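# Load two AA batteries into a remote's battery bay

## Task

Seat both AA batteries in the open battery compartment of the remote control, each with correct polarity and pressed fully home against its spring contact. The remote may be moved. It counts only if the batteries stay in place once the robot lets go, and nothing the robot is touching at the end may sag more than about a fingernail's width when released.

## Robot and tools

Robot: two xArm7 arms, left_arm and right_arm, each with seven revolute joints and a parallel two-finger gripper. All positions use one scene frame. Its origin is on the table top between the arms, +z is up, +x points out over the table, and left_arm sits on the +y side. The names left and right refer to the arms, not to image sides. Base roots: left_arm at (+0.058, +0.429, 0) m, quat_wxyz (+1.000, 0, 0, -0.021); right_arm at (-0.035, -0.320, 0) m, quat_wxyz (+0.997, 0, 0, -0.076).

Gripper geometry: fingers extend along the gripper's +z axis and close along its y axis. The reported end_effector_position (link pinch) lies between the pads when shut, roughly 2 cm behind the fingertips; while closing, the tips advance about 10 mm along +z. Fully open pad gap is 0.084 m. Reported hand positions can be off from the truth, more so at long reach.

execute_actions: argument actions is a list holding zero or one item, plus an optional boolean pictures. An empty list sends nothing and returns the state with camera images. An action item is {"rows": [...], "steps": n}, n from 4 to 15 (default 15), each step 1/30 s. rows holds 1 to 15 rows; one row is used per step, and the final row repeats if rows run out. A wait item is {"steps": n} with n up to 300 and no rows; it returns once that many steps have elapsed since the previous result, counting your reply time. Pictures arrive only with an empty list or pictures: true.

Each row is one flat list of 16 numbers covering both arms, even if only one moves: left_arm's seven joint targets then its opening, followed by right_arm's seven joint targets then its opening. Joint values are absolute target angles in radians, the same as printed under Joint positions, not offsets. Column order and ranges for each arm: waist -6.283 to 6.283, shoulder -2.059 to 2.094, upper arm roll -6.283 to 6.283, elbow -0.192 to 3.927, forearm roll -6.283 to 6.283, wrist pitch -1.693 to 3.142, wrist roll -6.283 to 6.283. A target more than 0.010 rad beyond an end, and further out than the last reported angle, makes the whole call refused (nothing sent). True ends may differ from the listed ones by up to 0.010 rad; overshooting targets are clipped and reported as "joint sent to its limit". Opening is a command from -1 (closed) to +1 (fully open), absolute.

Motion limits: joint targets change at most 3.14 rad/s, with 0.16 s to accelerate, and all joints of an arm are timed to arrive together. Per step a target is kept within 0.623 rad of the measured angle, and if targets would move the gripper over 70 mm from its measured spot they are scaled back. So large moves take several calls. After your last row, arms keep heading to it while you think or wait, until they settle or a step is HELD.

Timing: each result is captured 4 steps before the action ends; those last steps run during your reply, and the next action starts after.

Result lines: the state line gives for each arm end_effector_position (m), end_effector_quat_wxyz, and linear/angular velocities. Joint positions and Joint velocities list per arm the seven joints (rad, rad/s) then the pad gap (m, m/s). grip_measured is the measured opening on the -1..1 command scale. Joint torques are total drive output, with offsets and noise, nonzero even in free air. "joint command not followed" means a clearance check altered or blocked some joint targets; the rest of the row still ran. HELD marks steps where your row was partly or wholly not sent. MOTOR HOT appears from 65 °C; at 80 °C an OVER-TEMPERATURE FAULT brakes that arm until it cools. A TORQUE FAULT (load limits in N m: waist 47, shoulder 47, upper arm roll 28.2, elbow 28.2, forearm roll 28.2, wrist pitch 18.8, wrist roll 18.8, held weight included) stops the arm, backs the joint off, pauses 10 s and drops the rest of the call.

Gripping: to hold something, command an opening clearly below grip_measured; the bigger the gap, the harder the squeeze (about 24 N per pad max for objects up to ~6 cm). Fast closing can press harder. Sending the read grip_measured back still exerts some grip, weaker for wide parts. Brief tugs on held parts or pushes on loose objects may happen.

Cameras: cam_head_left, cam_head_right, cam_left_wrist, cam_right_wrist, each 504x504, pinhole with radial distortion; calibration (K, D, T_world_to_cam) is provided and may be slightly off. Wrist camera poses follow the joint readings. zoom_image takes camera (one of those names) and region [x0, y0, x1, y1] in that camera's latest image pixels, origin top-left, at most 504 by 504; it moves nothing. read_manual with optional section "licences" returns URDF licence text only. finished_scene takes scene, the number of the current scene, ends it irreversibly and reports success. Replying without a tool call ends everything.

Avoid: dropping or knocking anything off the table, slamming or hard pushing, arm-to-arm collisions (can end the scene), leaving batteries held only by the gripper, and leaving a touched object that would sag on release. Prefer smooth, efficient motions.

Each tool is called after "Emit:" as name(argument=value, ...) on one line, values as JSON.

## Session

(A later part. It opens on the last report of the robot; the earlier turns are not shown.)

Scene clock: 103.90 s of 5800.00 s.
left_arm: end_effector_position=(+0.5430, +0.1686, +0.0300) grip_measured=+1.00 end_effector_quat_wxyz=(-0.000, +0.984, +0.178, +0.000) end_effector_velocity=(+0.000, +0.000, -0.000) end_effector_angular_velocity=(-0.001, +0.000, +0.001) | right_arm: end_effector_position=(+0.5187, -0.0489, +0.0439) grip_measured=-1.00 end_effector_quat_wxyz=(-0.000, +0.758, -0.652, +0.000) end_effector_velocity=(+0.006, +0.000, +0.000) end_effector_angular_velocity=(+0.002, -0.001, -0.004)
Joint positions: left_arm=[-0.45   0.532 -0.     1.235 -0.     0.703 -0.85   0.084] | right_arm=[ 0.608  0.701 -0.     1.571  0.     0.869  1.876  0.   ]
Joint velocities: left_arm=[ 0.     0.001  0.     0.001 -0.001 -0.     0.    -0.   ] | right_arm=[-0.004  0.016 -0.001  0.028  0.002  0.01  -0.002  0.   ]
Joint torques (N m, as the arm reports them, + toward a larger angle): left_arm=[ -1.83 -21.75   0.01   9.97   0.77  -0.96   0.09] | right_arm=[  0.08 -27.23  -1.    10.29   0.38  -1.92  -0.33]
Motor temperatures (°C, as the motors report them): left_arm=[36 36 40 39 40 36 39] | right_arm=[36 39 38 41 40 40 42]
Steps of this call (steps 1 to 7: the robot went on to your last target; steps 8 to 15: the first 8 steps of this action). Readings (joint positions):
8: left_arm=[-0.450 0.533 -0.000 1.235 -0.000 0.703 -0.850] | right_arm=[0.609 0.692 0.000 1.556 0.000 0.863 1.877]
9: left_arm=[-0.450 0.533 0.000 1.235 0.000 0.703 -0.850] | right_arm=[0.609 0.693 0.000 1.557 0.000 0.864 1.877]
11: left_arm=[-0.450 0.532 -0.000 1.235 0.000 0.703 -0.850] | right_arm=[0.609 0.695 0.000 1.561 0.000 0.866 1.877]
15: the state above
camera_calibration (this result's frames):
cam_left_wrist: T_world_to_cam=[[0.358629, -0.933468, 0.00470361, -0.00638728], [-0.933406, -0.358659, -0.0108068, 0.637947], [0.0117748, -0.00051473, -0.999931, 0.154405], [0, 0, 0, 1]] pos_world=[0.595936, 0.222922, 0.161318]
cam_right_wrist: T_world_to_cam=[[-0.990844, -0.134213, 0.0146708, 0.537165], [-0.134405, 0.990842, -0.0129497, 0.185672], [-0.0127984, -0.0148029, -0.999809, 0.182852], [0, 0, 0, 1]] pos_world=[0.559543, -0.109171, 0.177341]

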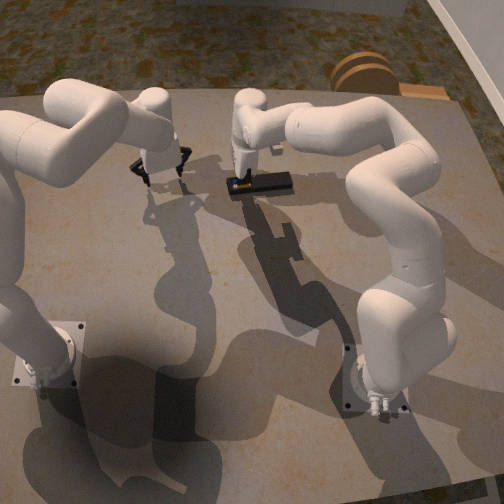

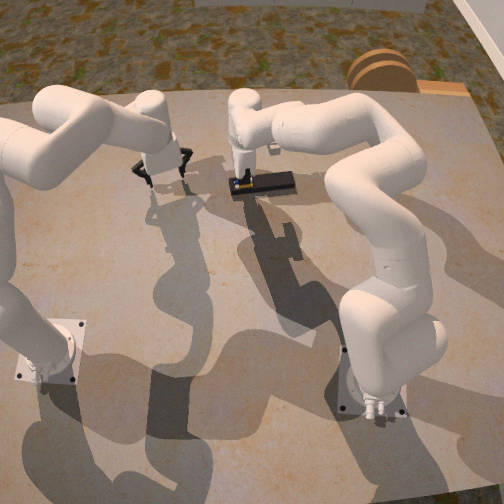

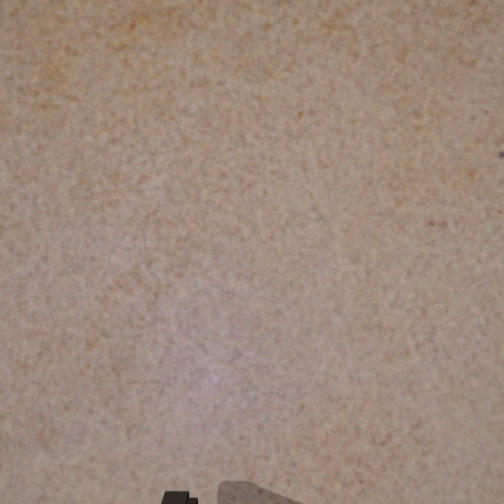

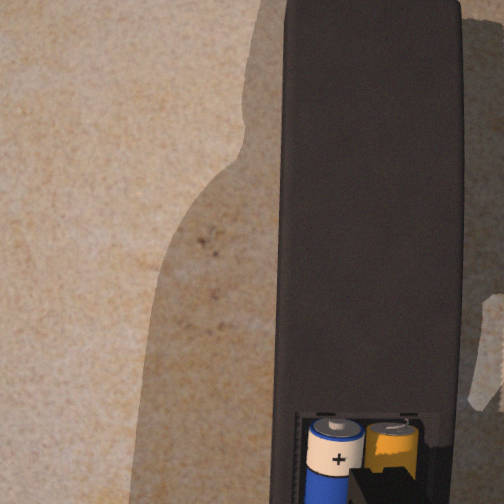

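Emit:
execute_actions(actions=[{"rows":[[-0.45,0.5325,0,1.2353,0,0.7028,-0.85,1,0.6076,0.696,0,1.573,0,0.877,1.8756,-1],[-0.45,0.5325,0,1.2353,0,0.7028,-0.85,1,0.6076,0.69,0,1.575,0,0.885,1.8756,-1],[-0.45,0.5325,0,1.2353,0,0.7028,-0.85,1,0.6076,0.6854,0,1.5763,0,0.8908,1.8756,-1],[-0.45,0.5325,0,1.2353,0,0.7028,-0.85,1,0.6076,0.6854,0,1.5763,0,0.8908,1.8756,-1],[-0.45,0.5325,0,1.2353,0,0.7028,-0.85,1,0.6076,0.6854,0,1.5763,0,0.8908,1.8756,-1],[-0.45,0.5325,0,1.2353,0,0.7028,-0.85,1,0.606,0.692,0,1.588,0,0.896,1.89,-1],[-0.45,0.5325,0,1.2353,0,0.7028,-0.85,1,0.6046,0.6995,0,1.6,0,0.9005,1.9076,-1],[-0.45,0.5325,0,1.2353,0,0.7028,-0.85,1,0.6046,0.6995,0,1.6,0,0.9005,1.9076,-1],[-0.45,0.5325,0,1.2353,0,0.7028,-0.85,1,0.6046,0.6995,0,1.6,0,0.9005,1.9076,-1],[-0.45,0.5325,0,1.2353,0,0.7028,-0.85,1,0.6046,0.702,0,1.5992,0,0.8972,1.9076,-1],[-0.45,0.5325,0,1.2353,0,0.7028,-0.85,1,0.6046,0.704,0,1.5986,0,0.8946,1.9076,-1],[-0.45,0.5325,0,1.2353,0,0.7028,-0.85,1,0.6046,0.7059,0,1.598,0,0.8921,1.9076,-1]],"steps":15}])

Emit:
execute_actions(actions=[{"steps":5}], pictures=true)

Scene clock: 105.43 s of 5800.00 s.
left_arm: end_effector_position=(+0.5430, +0.1686, +0.0300) grip_measured=+1.00 end_effector_quat_wxyz=(-0.000, +0.984, +0.178, +0.000) end_effector_velocity=(-0.001, -0.001, -0.000) end_effector_angular_velocity=(+0.001, +0.001, -0.003) | right_arm: end_effector_position=(+0.5237, -0.0490, +0.0528) grip_measured=-1.00 end_effector_quat_wxyz=(+0.000, +0.747, -0.665, +0.000) end_effector_velocity=(+0.003, -0.005, -0.032) end_effector_angular_velocity=(-0.005, +0.008, -0.042)
Joint positions: left_arm=[-0.45   0.532 -0.     1.235 -0.     0.703 -0.85   0.084] | right_arm=[ 0.604  0.701 -0.     1.599 -0.     0.898  1.906  0.   ]
Joint velocities: left_arm=[-0.002  0.    -0.    -0.     0.001 -0.     0.001 -0.   ] | right_arm=[-0.006  0.058 -0.004  0.002  0.002 -0.048  0.032  0.   ]
Joint torques (N m, as the arm reports them, + toward a larger angle): left_arm=[ -1.93 -21.84  -0.03   9.92   0.76  -0.87   0.09] | right_arm=[  1.36 -27.32   0.01  10.85   0.33  -1.93  -0.38]
Motor temperatures (°C, as the motors report them): left_arm=[36 36 40 39 40 36 39] | right_arm=[36 39 38 41 40 40 42]
Steps of this call (steps 1 to 4: the last 4 steps of your previous action; steps 5 to 15: the robot went on to your last target; steps 16 to 35: nothing new was sent; steps 36 to 46: the first 11 steps of this action). Readings (joint positions):
36: left_arm=[-0.450 0.532 -0.000 1.235 0.000 0.703 -0.850] | right_arm=[0.608 0.701 0.000 1.571 0.000 0.870 1.876]
37: left_arm=[-0.450 0.532 0.000 1.235 0.000 0.703 -0.850] | right_arm=[0.608 0.700 0.000 1.571 0.000 0.874 1.876]
39: left_arm=[-0.450 0.532 0.000 1.235 0.000 0.703 -0.850] | right_arm=[0.608 0.692 -0.000 1.573 -0.000 0.885 1.876]
43: left_arm=[-0.450 0.532 0.000 1.235 -0.000 0.703 -0.850] | right_arm=[0.606 0.692 0.000 1.590 -0.000 0.896 1.893]
46: the state above

Scene clock: 105.60 s of 5800.00 s.
left_arm: end_effector_position=(+0.5430, +0.1686, +0.0300) grip_measured=+1.00 end_effector_quat_wxyz=(-0.000, +0.984, +0.178, +0.000) end_effector_velocity=(+0.000, -0.000, +0.000) end_effector_angular_velocity=(+0.000, -0.001, -0.001) | right_arm: end_effector_position=(+0.5228, -0.0488, +0.0487) grip_measured=-1.00 end_effector_quat_wxyz=(+0.001, +0.747, -0.665, -0.000) end_effector_velocity=(+0.002, +0.005, +0.004) end_effector_angular_velocity=(+0.007, -0.010, +0.004)
Joint positions: left_arm=[-0.45   0.532  0.     1.235 -0.     0.703 -0.85   0.084] | right_arm=[ 0.605  0.707  0.     1.597 -0.     0.892  1.908  0.   ]
Joint velocities: left_arm=[-0.001  0.     0.     0.001  0.    -0.     0.     0.   ] | right_arm=[ 0.002 -0.002  0.003  0.005  0.    -0.005 -0.     0.   ]
Joint torques (N m, as the arm reports them, + toward a larger angle): left_arm=[ -1.94 -21.9    0.02   9.89   0.78  -0.74   0.21] | right_arm=[  0.05 -28.84  -0.96  11.68   0.44  -1.86  -0.36]
Motor temperatures (°C, as the motors report them): left_arm=[36 36 40 39 40 36 39] | right_arm=[36 39 38 41 40 40 42]
Kept back: nothing.
Steps of this call (steps 1 to 4: the last 4 steps of your previous action; step 5: the robot went on to your last target). Readings (joint positions):
1: left_arm=[-0.450 0.532 0.000 1.235 0.000 0.703 -0.850] | right_arm=[0.604 0.703 -0.001 1.599 -0.000 0.896 1.907]
2: left_arm=[-0.450 0.532 0.000 1.235 -0.000 0.703 -0.850] | right_arm=[0.604 0.705 -0.000 1.598 -0.000 0.894 1.907]
4: left_arm=[-0.450 0.532 0.000 1.235 0.000 0.703 -0.850] | right_arm=[0.605 0.707 -0.000 1.597 -0.000 0.893 1.908]
5: the state above
camera_calibration (this result's frames):
cam_left_wrist: T_world_to_cam=[[0.358629, -0.933468, 0.00470356, -0.00638726], [-0.933406, -0.358659, -0.0108069, 0.637947], [0.0117749, -0.000514665, -0.999931, 0.154404], [0, 0, 0, 1]] pos_world=[0.595936, 0.222923, 0.161318]
cam_right_wrist: T_world_to_cam=[[-0.994865, -0.0997198, 0.0173024, 0.544796], [-0.0999631, 0.994895, -0.0138193, 0.168497], [-0.015836, -0.0154779, -0.999755, 0.189256], [0, 0, 0, 1]] pos_world=[0.561839, -0.110381, 0.182112]

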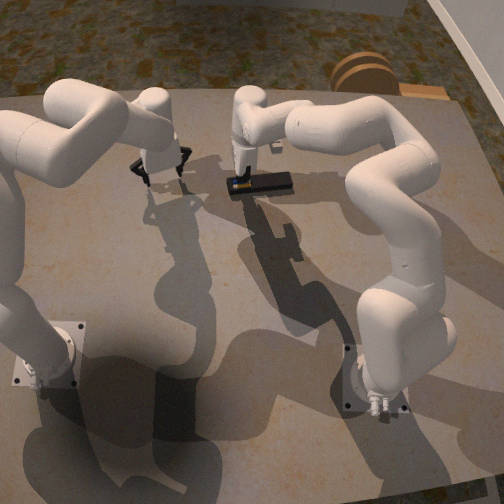

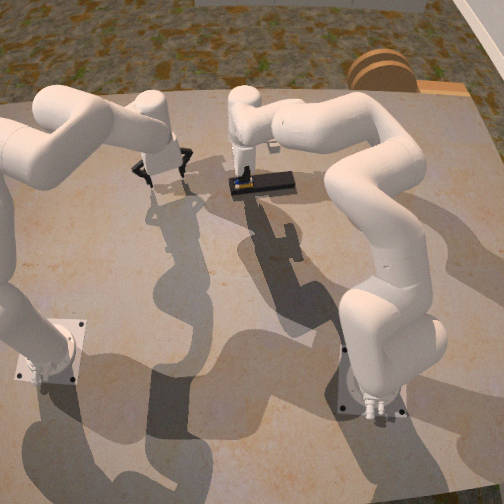

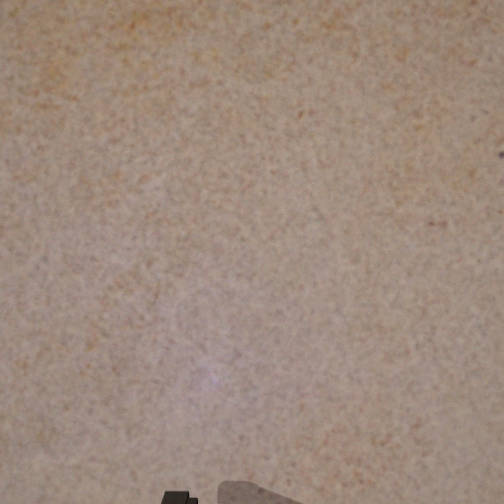

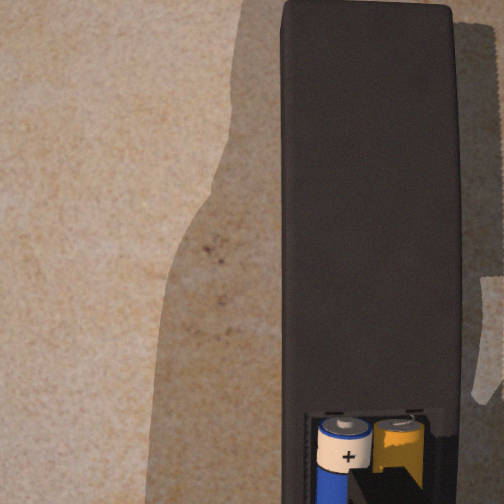

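Emit:
execute_actions(actions=[{"rows":[[-0.45,0.5325,0,1.2353,0,0.7028,-0.85,1,0.6046,0.7085,0,1.602,0,0.8935,1.9076,-1],[-0.45,0.5325,0,1.2353,0,0.7028,-0.85,1,0.6046,0.7109,0,1.606,0,0.8956,1.9076,-1],[-0.45,0.5325,0,1.2353,0,0.7028,-0.85,1,0.6046,0.7121,0,1.6056,0,0.894,1.9076,-1],[-0.45,0.5325,0,1.2353,0,0.7028,-0.85,1,0.6046,0.7133,0,1.6052,0,0.8924,1.9076,-1],[-0.45,0.5325,0,1.2353,0,0.7028,-0.85,1,0.6046,0.7145,0,1.6048,0,0.8908,1.9076,-1],[-0.45,0.5325,0,1.2353,0,0.7028,-0.85,1,0.6046,0.7157,0,1.6045,0,0.8892,1.9076,-1],[-0.45,0.5325,0,1.2353,0,0.7028,-0.85,1,0.6046,0.7167,0,1.6042,0,0.8879,1.9076,-1],[-0.45,0.5325,0,1.2353,0,0.7028,-0.85,1,0.6046,0.7177,0,1.6039,0,0.8866,1.9076,-1],[-0.45,0.5325,0,1.2353,0,0.7028,-0.85,1,0.6046,0.7187,0,1.6036,0,0.8853,1.9076,-1],[-0.45,0.5325,0,1.2353,0,0.7028,-0.85,1,0.6046,0.7197,0,1.6033,0,0.884,1.9076,-1]],"steps":15}], pictures=true)

Scene clock: 106.50 s of 5800.00 s.
left_arm: end_effector_position=(+0.5430, +0.1686, +0.0300) grip_measured=+1.00 end_effector_quat_wxyz=(-0.000, +0.984, +0.178, +0.000) end_effector_velocity=(-0.000, +0.000, -0.000) end_effector_angular_velocity=(+0.000, +0.000, -0.001) | right_arm: end_effector_position=(+0.5252, -0.0480, +0.0453) grip_measured=-1.00 end_effector_quat_wxyz=(-0.001, +0.747, -0.665, +0.000) end_effector_velocity=(+0.009, -0.001, -0.002) end_effector_angular_velocity=(+0.009, -0.024, -0.008)
Joint positions: left_arm=[-0.45   0.532  0.     1.235 -0.     0.703 -0.85   0.084] | right_arm=[ 0.605  0.718 -0.     1.604 -0.     0.885  1.908  0.   ]
Joint velocities: left_arm=[ 0.    -0.    -0.    -0.001  0.    -0.     0.001 -0.   ] | right_arm=[-0.005  0.011 -0.004  0.006  0.    -0.03  -0.     0.   ]
Joint torques (N m, as the arm reports them, + toward a larger angle): left_arm=[ -1.92 -21.83   0.15   9.78   0.65  -0.92   0.25] | right_arm=[  0.98 -26.21  -0.34  10.02   0.51  -1.26  -0.39]
Motor temperatures (°C, as the motors report them): left_arm=[36 36 40 39 40 36 39] | right_arm=[36 39 38 41 40 40 42]
Steps of this call (steps 1 to 15: the robot went on to your last target; step 16: nothing new was sent; steps 17 to 27: the first 11 steps of this action). Readings (joint positions):
17: left_arm=[-0.450 0.532 -0.000 1.235 -0.000 0.703 -0.850] | right_arm=[0.605 0.706 -0.000 1.598 0.000 0.892 1.908]
18: left_arm=[-0.450 0.532 0.000 1.235 -0.000 0.703 -0.850] | right_arm=[0.605 0.707 -0.000 1.600 -0.000 0.893 1.908]
20: left_arm=[-0.450 0.533 -0.000 1.235 -0.000 0.703 -0.850] | right_arm=[0.605 0.711 -0.000 1.605 -0.000 0.894 1.908]
24: left_arm=[-0.450 0.532 -0.000 1.235 -0.000 0.703 -0.850] | right_arm=[0.605 0.716 0.000 1.604 0.000 0.889 1.908]
27: the state above
camera_calibration (this result's frames):
cam_left_wrist: T_world_to_cam=[[0.358628, -0.933469, 0.00470354, -0.00638718], [-0.933406, -0.358659, -0.0108069, 0.637946], [0.0117748, -0.000514667, -0.999931, 0.154404], [0, 0, 0, 1]] pos_world=[0.595936, 0.222922, 0.161318]
cam_right_wrist: T_world_to_cam=[[-0.99496, -0.09934, 0.0136125, 0.547531], [-0.0995141, 0.994954, -0.0127714, 0.167597], [-0.0122751, -0.0140617, -0.999826, 0.184076], [0, 0, 0, 1]] pos_world=[0.56371, -0.109771, 0.178731]

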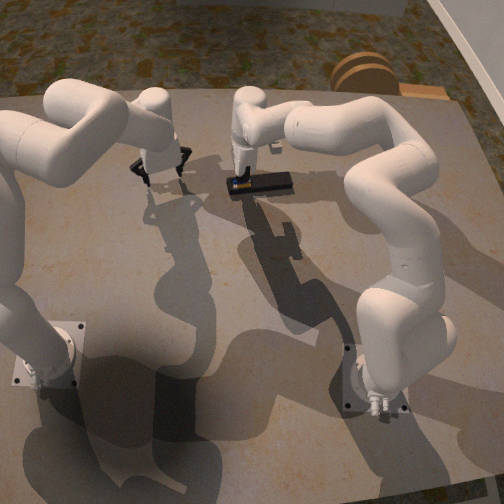

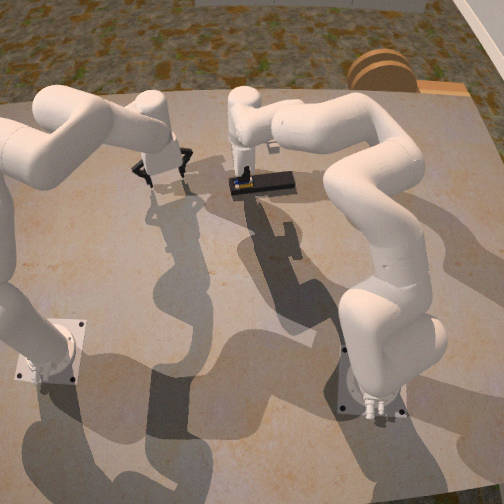

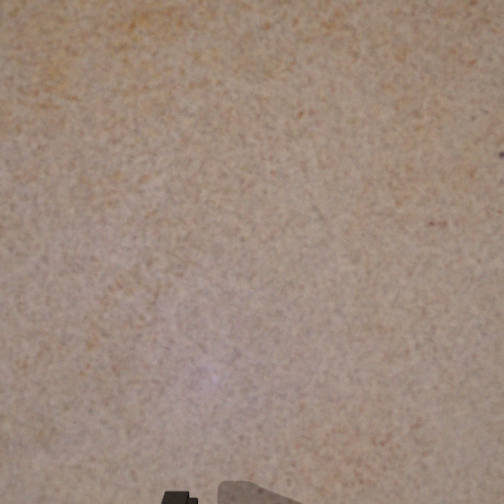

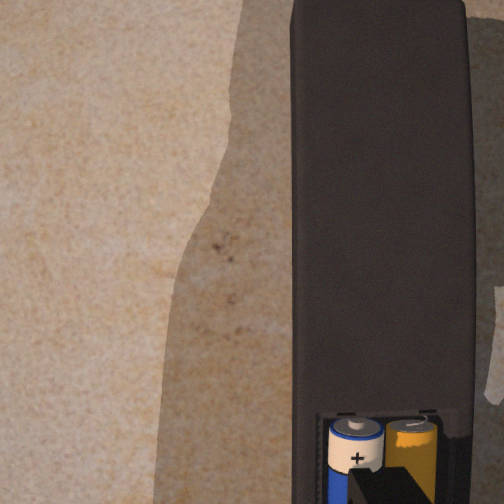

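Contact. Press 1 mm more and drag −u.

Emit:
execute_actions(actions=[{"rows":[[-0.45,0.5325,0,1.2353,0,0.7028,-0.85,1,0.6046,0.7203,0,1.6031,0,0.8832,1.9076,-1],[-0.45,0.5325,0,1.2353,0,0.7028,-0.85,1,0.6046,0.7209,0,1.6029,0,0.8824,1.9076,-1],[-0.45,0.5325,0,1.2353,0,0.7028,-0.85,1,0.6054,0.7214,0,1.6038,0,0.8828,1.9084,-1],[-0.45,0.5325,0,1.2353,0,0.7028,-0.85,1,0.6062,0.722,0,1.6047,0,0.8832,1.9092,-1],[-0.45,0.5325,0,1.2353,0,0.7028,-0.85,1,0.607,0.7225,0,1.6056,0,0.8836,1.91,-1],[-0.45,0.5325,0,1.2353,0,0.7028,-0.85,1,0.6078,0.7231,0,1.6065,0,0.884,1.9108,-1],[-0.45,0.5325,0,1.2353,0,0.7028,-0.85,1,0.6086,0.7236,0,1.6074,0,0.8844,1.9116,-1],[-0.45,0.5325,0,1.2353,0,0.7028,-0.85,1,0.6094,0.7242,0,1.6083,0,0.8848,1.9124,-1],[-0.45,0.5325,0,1.2353,0,0.7028,-0.85,1,0.6102,0.7247,0,1.6092,0,0.8852,1.9132,-1],[-0.45,0.5325,0,1.2353,0,0.7028,-0.85,1,0.611,0.7253,0,1.6101,0,0.8856,1.914,-1]],"steps":15}], pictures=true)

Scene clock: 107.17 s of 5800.00 s.
left_arm: end_effector_position=(+0.5430, +0.1686, +0.0300) grip_measured=+1.00 end_effector_quat_wxyz=(-0.000, +0.984, +0.178, +0.000) end_effector_velocity=(+0.001, +0.001, +0.000) end_effector_angular_velocity=(+0.001, -0.001, +0.001) | right_arm: end_effector_position=(+0.5248, -0.0445, +0.0439) grip_measured=-1.00 end_effector_quat_wxyz=(-0.001, +0.747, -0.665, +0.001) end_effector_velocity=(-0.005, +0.015, -0.003) end_effector_angular_velocity=(+0.000, +0.006, +0.007)
Joint positions: left_arm=[-0.45   0.532 -0.     1.235  0.     0.703 -0.85   0.084] | right_arm=[ 0.61   0.724 -0.     1.61  -0.     0.885  1.913  0.   ]
Joint velocities: left_arm=[ 0.001 -0.     0.     0.     0.003  0.    -0.001  0.   ] | right_arm=[0.021 0.015 0.004 0.018 0.    0.008 0.017 0.   ]
Joint torques (N m, as the arm reports them, + toward a larger angle): left_arm=[ -1.98 -22.1    0.1    9.97   0.64  -1.05   0.05] | right_arm=[  1.77 -22.55   0.93   7.75   0.77  -0.48  -0.34]
Motor temperatures (°C, as the motors report them): left_arm=[36 36 40 39 40 36 39] | right_arm=[36 39 38 41 40 40 42]
Steps of this call (steps 1 to 4: the last 4 steps of your previous action; steps 5 to 9: the robot went on to your last target; steps 10 to 20: the first 11 steps of this action). Readings (joint positions):
10: left_arm=[-0.450 0.533 -0.000 1.235 -0.000 0.703 -0.850] | right_arm=[0.604 0.719 -0.000 1.604 -0.000 0.884 1.908]
11: left_arm=[-0.450 0.532 0.000 1.235 -0.000 0.703 -0.850] | right_arm=[0.604 0.719 -0.000 1.604 -0.000 0.883 1.908]
13: left_arm=[-0.450 0.532 -0.000 1.235 -0.000 0.703 -0.850] | right_arm=[0.605 0.720 -0.000 1.605 -0.000 0.883 1.908]
17: left_arm=[-0.450 0.533 -0.000 1.235 0.000 0.703 -0.850] | right_arm=[0.608 0.722 -0.001 1.608 -0.000 0.884 1.911]
20: the state above
camera_calibration (this result's frames):
cam_left_wrist: T_world_to_cam=[[0.358628, -0.933469, 0.0047036, -0.00638718], [-0.933406, -0.358659, -0.0108069, 0.637946], [0.0117748, -0.00051473, -0.999931, 0.154404], [0, 0, 0, 1]] pos_world=[0.595936, 0.222922, 0.161318]
cam_right_wrist: T_world_to_cam=[[-0.994983, -0.0991739, 0.0131577, 0.547555], [-0.0993415, 0.994972, -0.0127559, 0.163919], [-0.0118265, -0.013999, -0.999832, 0.182549], [0, 0, 0, 1]] pos_world=[0.563251, -0.106236, 0.177404]

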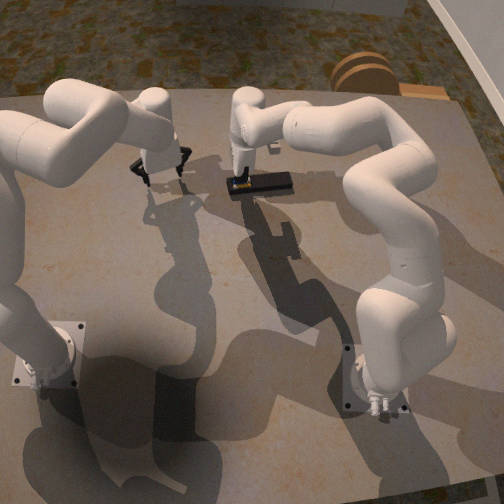

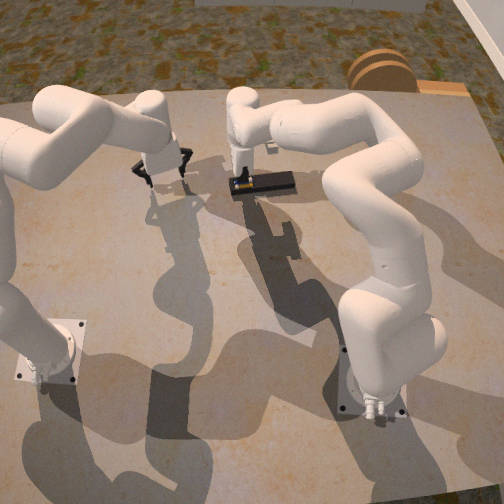

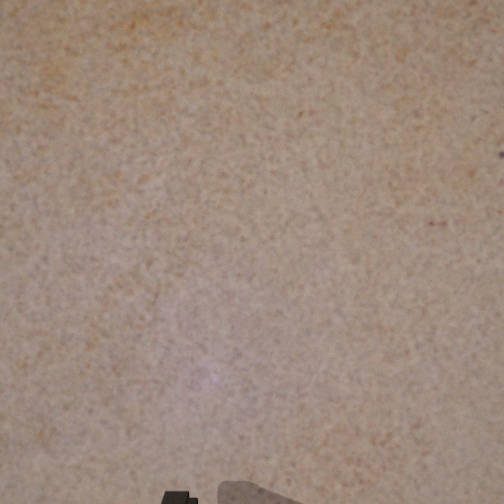

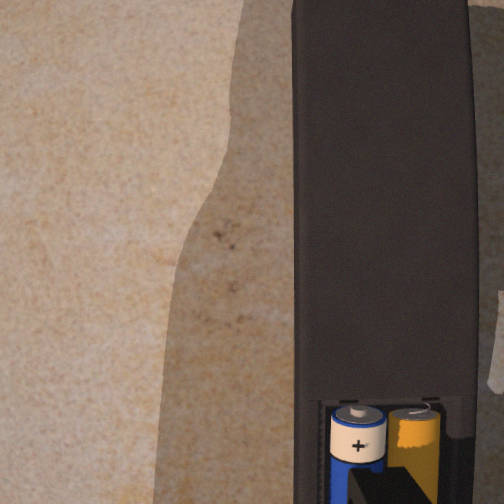

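Emit:
zoom_image(camera="cam_right_wrist", region=[300,385,480,504])

Region (300, 385, 480, 504) of cam_right_wrist's 504x504 image, scaled by 2.800, with more detail than that image has; it fills the top 333 rows of this view, and the rest is white.

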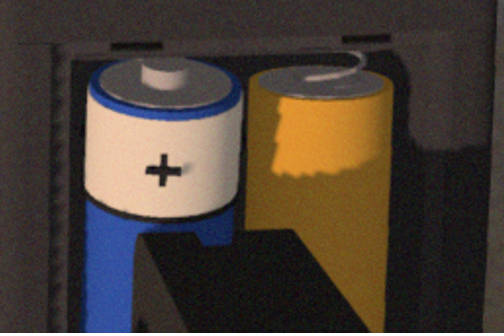

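Emit:
execute_actions(actions=[{"rows":[[-0.45,0.5325,0,1.2353,0,0.7028,-0.85,1,0.611,0.7259,0,1.61,0,0.8848,1.914,-1],[-0.45,0.5325,0,1.2353,0,0.7028,-0.85,1,0.611,0.7265,0,1.6098,0,0.884,1.914,-1],[-0.45,0.5325,0,1.2353,0,0.7028,-0.85,1,0.611,0.7271,0,1.6096,0,0.8832,1.914,-1],[-0.45,0.5325,0,1.2353,0,0.7028,-0.85,1,0.6118,0.7276,0,1.6105,0,0.8836,1.9148,-1],[-0.45,0.5325,0,1.2353,0,0.7028,-0.85,1,0.6126,0.7282,0,1.6114,0,0.884,1.9156,-1],[-0.45,0.5325,0,1.2353,0,0.7028,-0.85,1,0.6134,0.7287,0,1.6123,0,0.8844,1.9164,-1],[-0.45,0.5325,0,1.2353,0,0.7028,-0.85,1,0.6142,0.7293,0,1.6132,0,0.8848,1.9172,-1],[-0.45,0.5325,0,1.2353,0,0.7028,-0.85,1,0.615,0.7298,0,1.6141,0,0.8852,1.918,-1],[-0.45,0.5325,0,1.2353,0,0.7028,-0.85,1,0.6158,0.7304,0,1.615,0,0.8856,1.9188,-1],[-0.45,0.5325,0,1.2353,0,0.7028,-0.85,1,0.6166,0.7309,0,1.6159,0,0.886,1.9196,-1]],"steps":15}], pictures=true)

Scene clock: 109.07 s of 5800.00 s.
left_arm: end_effector_position=(+0.5430, +0.1686, +0.0300) grip_measured=+1.00 end_effector_quat_wxyz=(-0.000, +0.984, +0.178, +0.000) end_effector_velocity=(-0.000, -0.000, -0.000) end_effector_angular_velocity=(-0.000, -0.000, -0.001) | right_arm: end_effector_position=(+0.5234, -0.0423, +0.0412) grip_measured=-1.00 end_effector_quat_wxyz=(+0.001, +0.746, -0.666, +0.000) end_effector_velocity=(-0.001, +0.007, -0.002) end_effector_angular_velocity=(-0.004, +0.003, -0.005)
Joint positions: left_arm=[-0.45   0.532  0.     1.235 -0.     0.703 -0.85   0.084] | right_arm=[ 0.615  0.731 -0.001  1.614 -0.     0.886  1.919  0.   ]
Joint velocities: left_arm=[-0.001  0.     0.     0.    -0.    -0.     0.     0.   ] | right_arm=[ 0.015  0.013 -0.004  0.018 -0.     0.01   0.018  0.   ]
Joint torques (N m, as the arm reports them, + toward a larger angle): left_arm=[ -1.8  -21.87   0.06   9.98   0.62  -0.88   0.09] | right_arm=[  4.16 -18.09   3.62   5.6    1.36  -0.19  -0.31]
Motor temperatures (°C, as the motors report them): left_arm=[36 36 40 39 40 36 39] | right_arm=[36 39 38 41 40 40 42]
Steps of this call (steps 1 to 4: the last 4 steps of your previous action; steps 5 to 15: the robot went on to your last target; steps 16 to 46: nothing new was sent; steps 47 to 57: the first 11 steps of this action). Readings (joint positions):
47: left_arm=[-0.450 0.532 -0.000 1.235 -0.000 0.703 -0.850] | right_arm=[0.611 0.725 -0.000 1.610 -0.000 0.885 1.914]
48: left_arm=[-0.450 0.533 -0.000 1.235 -0.000 0.703 -0.850] | right_arm=[0.611 0.725 -0.000 1.610 -0.000 0.885 1.914]
50: left_arm=[-0.450 0.533 0.000 1.235 -0.000 0.703 -0.850] | right_arm=[0.611 0.726 -0.000 1.610 -0.000 0.884 1.914]
54: left_arm=[-0.450 0.532 0.000 1.235 -0.000 0.703 -0.850] | right_arm=[0.613 0.728 -0.001 1.612 -0.000 0.885 1.917]
57: the state above
camera_calibration (this result's frames):
cam_left_wrist: T_world_to_cam=[[0.358628, -0.933469, 0.00470356, -0.00638718], [-0.933406, -0.358659, -0.0108069, 0.637947], [0.0117749, -0.000514673, -0.999931, 0.154404], [0, 0, 0, 1]] pos_world=[0.595936, 0.222922, 0.161318]
cam_right_wrist: T_world_to_cam=[[-0.995041, -0.0980181, 0.0169212, 0.546351], [-0.0982741, 0.995046, -0.01502, 0.161111], [-0.0153651, -0.0166084, -0.999744, 0.181601], [0, 0, 0, 1]] pos_world=[0.562265, -0.103744, 0.17473]

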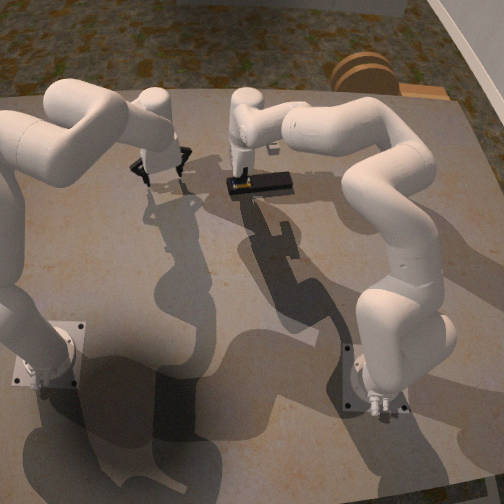

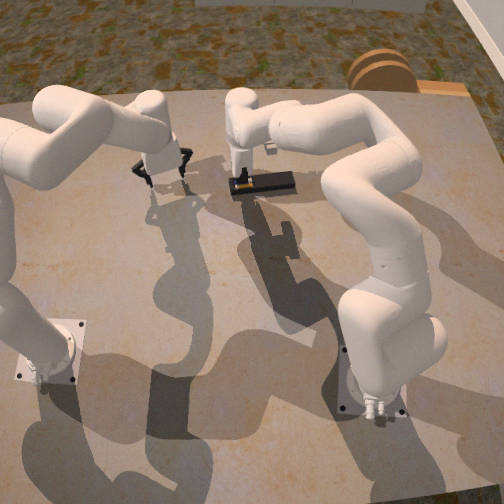

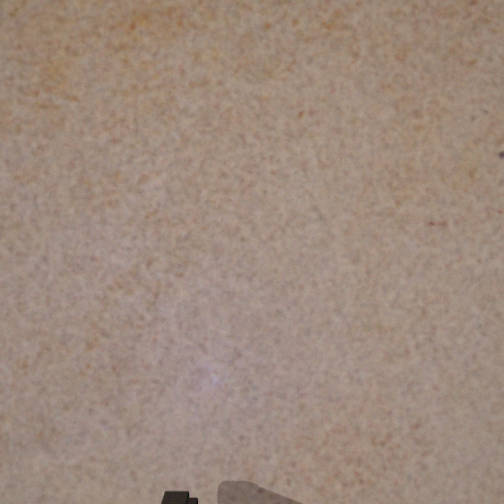

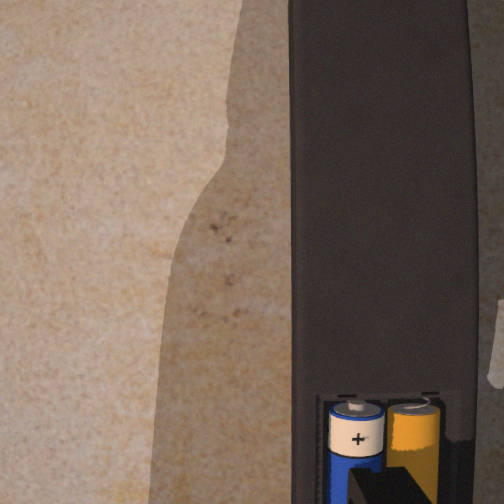

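Emit:
zoom_image(camera="cam_right_wrist", region=[300,385,480,504])

Region (300, 385, 480, 504) of cam_right_wrist's 504x504 image, scaled by 2.800, with more detail than that image has; it fills the top 333 rows of this view, and the rest is white.

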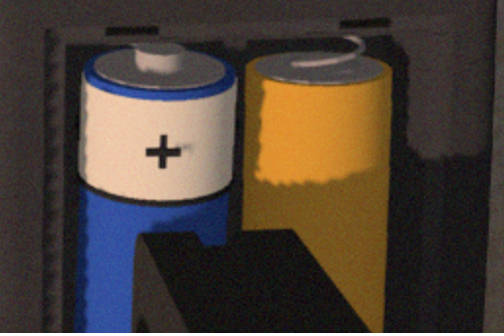

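Emit:
execute_actions(actions=[{"rows":[[-0.45,0.5325,0,1.2353,0,0.7028,-0.85,1,0.6166,0.7298,0,1.6162,0,0.8875,1.9196,-1],[-0.45,0.5325,0,1.2353,0,0.7028,-0.85,1,0.6166,0.7286,0,1.6166,0,0.889,1.9196,-1],[-0.45,0.5325,0,1.2353,0,0.7028,-0.85,1,0.6166,0.7274,0,1.617,0,0.8906,1.9196,-1]],"steps":12}])

Scene clock: 109.67 s of 5800.00 s.
left_arm: end_effector_position=(+0.5430, +0.1686, +0.0300) grip_measured=+1.00 end_effector_quat_wxyz=(-0.000, +0.984, +0.178, +0.000) end_effector_velocity=(-0.000, -0.001, -0.000) end_effector_angular_velocity=(-0.000, +0.000, -0.000) | right_arm: end_effector_position=(+0.5211, -0.0394, +0.0418) grip_measured=-1.00 end_effector_quat_wxyz=(+0.002, +0.747, -0.664, -0.002) end_effector_velocity=(+0.002, -0.001, +0.002) end_effector_angular_velocity=(+0.001, -0.003, -0.004)
Joint positions: left_arm=[-0.45   0.532  0.     1.235 -0.     0.703 -0.85   0.084] | right_arm=[0.618 0.729 0.002 1.615 0.    0.891 1.92  0.   ]
Joint velocities: left_arm=[-0.001  0.    -0.    -0.    -0.     0.    -0.     0.   ] | right_arm=[-0.002 -0.002 -0.002  0.003  0.001  0.002  0.     0.   ]
Joint torques (N m, as the arm reports them, + toward a larger angle): left_arm=[ -1.57 -21.75   0.13  10.03   0.6   -0.87   0.18] | right_arm=[  0.88 -23.18  -0.12   8.12   0.73  -0.39  -0.27]
Motor temperatures (°C, as the motors report them): left_arm=[36 36 40 39 40 36 39] | right_arm=[36 39 38 41 40 40 42]
Steps of this call (steps 1 to 4: the last 4 steps of your previous action; steps 5 to 10: the robot went on to your last target; steps 11 to 18: the first 8 steps of this action). Readings (joint positions):
11: left_arm=[-0.450 0.532 -0.000 1.235 -0.000 0.703 -0.850] | right_arm=[0.617 0.731 -0.000 1.616 0.000 0.886 1.920]
12: left_arm=[-0.450 0.532 0.000 1.235 -0.000 0.703 -0.850] | right_arm=[0.617 0.731 0.000 1.616 0.000 0.887 1.920]
14: left_arm=[-0.450 0.532 -0.000 1.235 0.000 0.703 -0.850] | right_arm=[0.617 0.730 0.001 1.615 0.000 0.889 1.920]
18: the state above

Emit:
execute_actions(actions=[{"rows":[[-0.45,0.5325,0,1.2353,0,0.7028,-0.85,1,0.6166,0.7242,0,1.618,0,0.8948,1.9196,-1]],"steps":12}])

Scene clock: 110.13 s of 5800.00 s.
left_arm: end_effector_position=(+0.5430, +0.1686, +0.0300) grip_measured=+1.00 end_effector_quat_wxyz=(-0.000, +0.984, +0.178, +0.000) end_effector_velocity=(-0.000, +0.000, -0.000) end_effector_angular_velocity=(+0.000, +0.001, -0.000) | right_arm: end_effector_position=(+0.5221, -0.0414, +0.0439) grip_measured=-1.00 end_effector_quat_wxyz=(+0.003, +0.746, -0.665, -0.001) end_effector_velocity=(+0.007, +0.005, +0.012) end_effector_angular_velocity=(+0.013, -0.025, +0.003)
Joint positions: left_arm=[-0.45   0.532 -0.     1.235  0.     0.703 -0.85   0.084] | right_arm=[ 0.616  0.726 -0.     1.616 -0.     0.896  1.92   0.   ]
Joint velocities: left_arm=[ 0.    -0.    -0.    -0.001  0.    -0.     0.    -0.   ] | right_arm=[ 0.001 -0.01   0.002  0.013 -0.001 -0.004 -0.     0.   ]
Joint torques (N m, as the arm reports them, + toward a larger angle): left_arm=[ -1.99 -21.49   0.19   9.99   0.68  -0.88   0.17] | right_arm=[  0.79 -27.95  -0.59  11.4    0.47  -1.7   -0.33]
Motor temperatures (°C, as the motors report them): left_arm=[36 36 40 39 40 36 39] | right_arm=[36 39 38 41 40 40 42]
Steps of this call (steps 1 to 4: the last 4 steps of your previous action; steps 5 to 6: the robot went on to your last target; steps 7 to 14: the first 8 steps of this action). Readings (joint positions):
7: left_arm=[-0.450 0.532 -0.000 1.235 0.000 0.703 -0.850] | right_arm=[0.617 0.729 0.001 1.615 0.000 0.891 1.920]
8: left_arm=[-0.450 0.533 -0.000 1.235 0.000 0.703 -0.850] | right_arm=[0.617 0.728 0.001 1.615 0.000 0.893 1.920]
10: left_arm=[-0.450 0.532 -0.000 1.235 -0.000 0.703 -0.850] | right_arm=[0.617 0.727 0.000 1.615 0.000 0.896 1.920]
14: the state above

Emit:
execute_actions(actions=[{"rows":[[-0.45,0.5325,0,1.2353,0,0.7028,-0.85,1,0.6166,0.716,0,1.621,0,0.905,1.9196,-1],[-0.45,0.5325,0,1.2353,0,0.7028,-0.85,1,0.6166,0.70,0,1.626,0,0.926,1.9196,-1],[-0.45,0.5325,0,1.2353,0,0.7028,-0.85,1,0.6166,0.68,0,1.632,0,0.952,1.9196,-1],[-0.45,0.5325,0,1.2353,0,0.7028,-0.85,1,0.6166,0.68,0,1.632,0,0.952,1.9196,-1],[-0.45,0.5325,0,1.2353,0,0.7028,-0.85,1,0.635,0.68,0,1.67,0,0.99,1.94,-1],[-0.45,0.5325,0,1.2353,0,0.7028,-0.85,1,0.655,0.69,0,1.71,0,1.02,1.96,-1],[-0.45,0.5325,0,1.2353,0,0.7028,-0.85,1,0.672,0.70,0,1.74,0,1.04,1.975,-1]],"steps":15}])

Emit:
execute_actions(actions=[{"steps":10}], pictures=true)

Scene clock: 110.80 s of 5800.00 s.
left_arm: end_effector_position=(+0.5430, +0.1686, +0.0300) grip_measured=+1.00 end_effector_quat_wxyz=(-0.000, +0.984, +0.178, +0.000) end_effector_velocity=(+0.000, -0.000, +0.000) end_effector_angular_velocity=(+0.001, -0.001, -0.000) | right_arm: end_effector_position=(+0.5190, +0.0037, +0.1031) grip_measured=-1.00 end_effector_quat_wxyz=(-0.006, +0.750, -0.661, -0.000) end_effector_velocity=(-0.092, +0.133, -0.019) end_effector_angular_velocity=(+0.020, +0.119, +0.172)
Joint positions: left_arm=[-0.45   0.532  0.     1.235 -0.     0.703 -0.85   0.084] | right_arm=[0.675 0.696 0.007 1.742 0.    1.035 1.973 0.   ]
Joint velocities: left_arm=[-0.001 -0.    -0.     0.     0.002 -0.    -0.002 -0.   ] | right_arm=[0.147 0.056 0.11  0.057 0.006 0.094 0.056 0.   ]
Joint torques (N m, as the arm reports them, + toward a larger angle): left_arm=[ -1.5  -21.65   0.     9.84   0.78  -0.9    0.22] | right_arm=[-19.4  -24.46 -11.89   8.62  -0.08  -1.31  -0.3 ]
Motor temperatures (°C, as the motors report them): left_arm=[36 36 40 39 40 36 39] | right_arm=[36 39 38 41 40 40 42]
Steps of this call (steps 1 to 4: the last 4 steps of your previous action; steps 5 to 9: the robot went on to your last target; steps 10 to 20: the first 11 steps of this action). Readings (joint positions):
10: left_arm=[-0.450 0.532 0.000 1.235 0.000 0.703 -0.850] | right_arm=[0.617 0.724 -0.000 1.618 -0.000 0.896 1.920]
11: left_arm=[-0.450 0.532 -0.000 1.235 -0.000 0.703 -0.850] | right_arm=[0.617 0.722 -0.000 1.618 -0.000 0.900 1.920]
13: left_arm=[-0.450 0.532 -0.000 1.235 0.000 0.703 -0.850] | right_arm=[0.617 0.704 0.000 1.622 -0.000 0.928 1.920]
17: left_arm=[-0.450 0.532 0.000 1.235 0.000 0.703 -0.850] | right_arm=[0.641 0.685 -0.006 1.694 -0.000 1.004 1.951]
20: the state above

Scene clock: 111.13 s of 5800.00 s.
left_arm: end_effector_position=(+0.5430, +0.1686, +0.0300) grip_measured=+1.00 end_effector_quat_wxyz=(-0.000, +0.984, +0.178, +0.000) end_effector_velocity=(+0.000, +0.001, -0.000) end_effector_angular_velocity=(+0.000, +0.000, +0.003) | right_arm: end_effector_position=(+0.5201, -0.0033, +0.0991) grip_measured=-1.00 end_effector_quat_wxyz=(+0.000, +0.746, -0.666, +0.000) end_effector_velocity=(-0.010, +0.024, +0.005) end_effector_angular_velocity=(+0.019, -0.000, +0.035)
Joint positions: left_arm=[-0.45   0.532  0.     1.235 -0.     0.703 -0.85   0.084] | right_arm=[ 0.671  0.7   -0.001  1.74  -0.     1.04   1.975  0.   ]
Joint velocities: left_arm=[ 0.002  0.    -0.    -0.     0.    -0.    -0.001 -0.   ] | right_arm=[ 0.018 -0.004  0.023  0.005  0.001  0.     0.     0.   ]
Joint torques (N m, as the arm reports them, + toward a larger angle): left_arm=[ -1.81 -21.88   0.15   9.76   0.63  -0.95   0.11] | right_arm=[ -1.39 -28.03  -2.06  11.69   0.39  -1.64  -0.34]
Motor temperatures (°C, as the motors report them): left_arm=[36 36 40 39 40 36 39] | right_arm=[36 39 38 41 40 40 42]
Kept back: nothing.
Steps of this call (steps 1 to 4: the last 4 steps of your previous action; steps 5 to 10: the robot went on to your last target). Readings (joint positions):
1: left_arm=[-0.450 0.532 -0.000 1.235 -0.000 0.703 -0.850] | right_arm=[0.678 0.697 0.008 1.742 0.000 1.038 1.974]
2: left_arm=[-0.450 0.533 -0.000 1.235 -0.000 0.703 -0.850] | right_arm=[0.678 0.699 0.007 1.740 0.000 1.039 1.975]
4: left_arm=[-0.450 0.532 -0.000 1.235 -0.000 0.703 -0.850] | right_arm=[0.673 0.702 0.001 1.738 0.000 1.040 1.975]
8: left_arm=[-0.450 0.532 -0.000 1.235 0.000 0.703 -0.850] | right_arm=[0.670 0.701 -0.002 1.739 -0.000 1.040 1.975]
10: the state above
camera_calibration (this result's frames):
cam_left_wrist: T_world_to_cam=[[0.358629, -0.933468, 0.00470355, -0.00638727], [-0.933406, -0.358659, -0.0108069, 0.637947], [0.0117748, -0.000514671, -0.999931, 0.154404], [0, 0, 0, 1]] pos_world=[0.595936, 0.222922, 0.161318]
cam_right_wrist: T_world_to_cam=[[-0.995029, -0.0984279, 0.0151128, 0.546103], [-0.0986334, 0.995032, -0.013512, 0.122876], [-0.0137078, -0.0149355, -0.999794, 0.239201], [0, 0, 0, 1]] pos_world=[0.558787, -0.064941, 0.232559]

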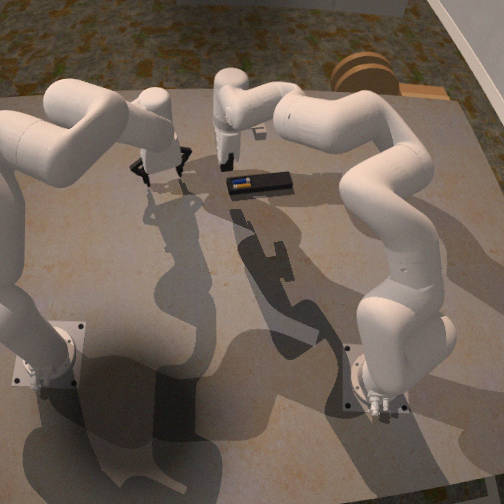

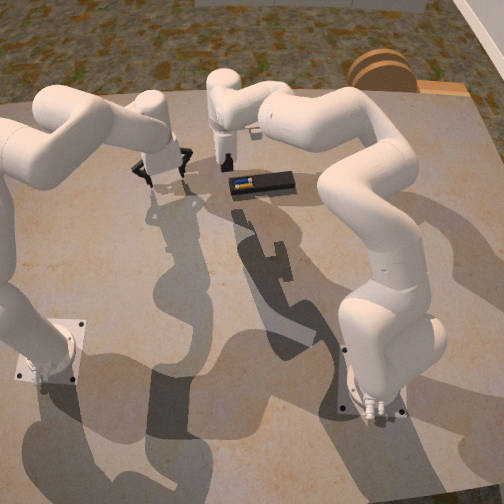

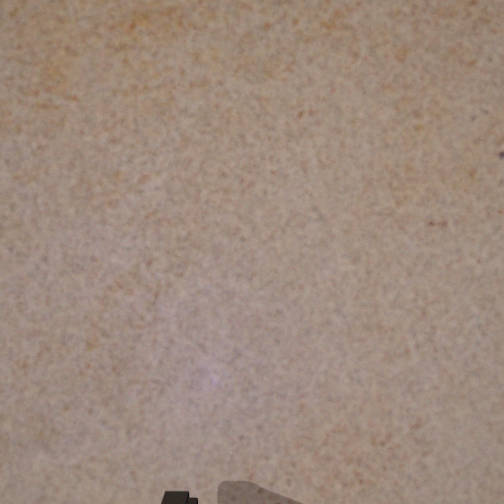

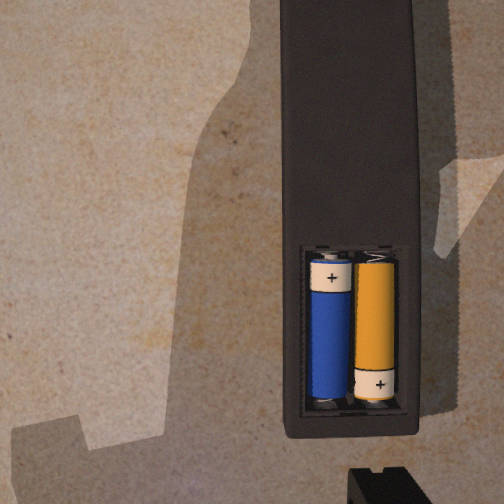

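Emit:
zoom_image(camera="cam_right_wrist", region=[265,230,445,430])

Emit:
zoom_image(camera="cam_head_right", region=[220,160,280,205])

Region (265, 230, 445, 430) of cam_right_wrist's 504x504 image, scaled by 2.520, with more detail than that image has; it fills the left 454 columns of this view, and the rest is white.

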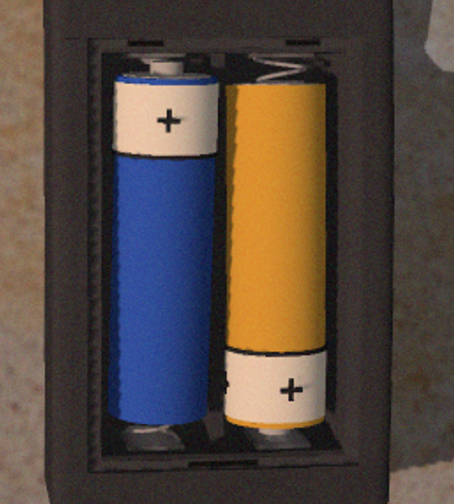

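Region (220, 160, 280, 205) of cam_head_right's 504x504 image, scaled by 8.400, with more detail than that image has; it fills the top 378 rows of this view, and the rest is white.

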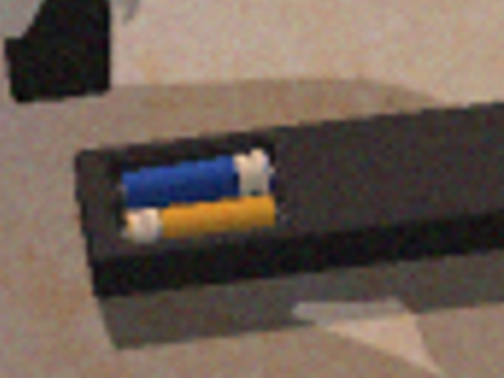

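Emit:
zoom_image(camera="cam_right_wrist", region=[295,238,415,298])

Emit:
zoom_image(camera="cam_right_wrist", region=[295,365,415,425])

Region (295, 238, 415, 298) of cam_right_wrist's 504x504 image, scaled by 4.200, with more detail than that image has.

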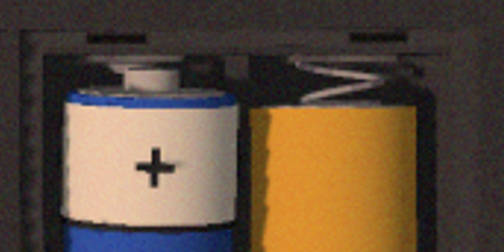

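Region (295, 365, 415, 425) of cam_right_wrist's 504x504 image, scaled by 4.200, with more detail than that image has.

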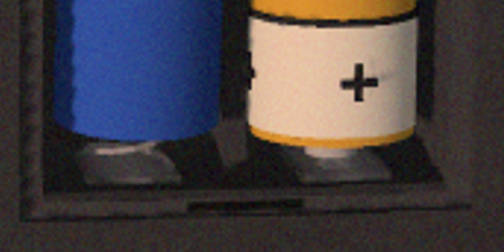

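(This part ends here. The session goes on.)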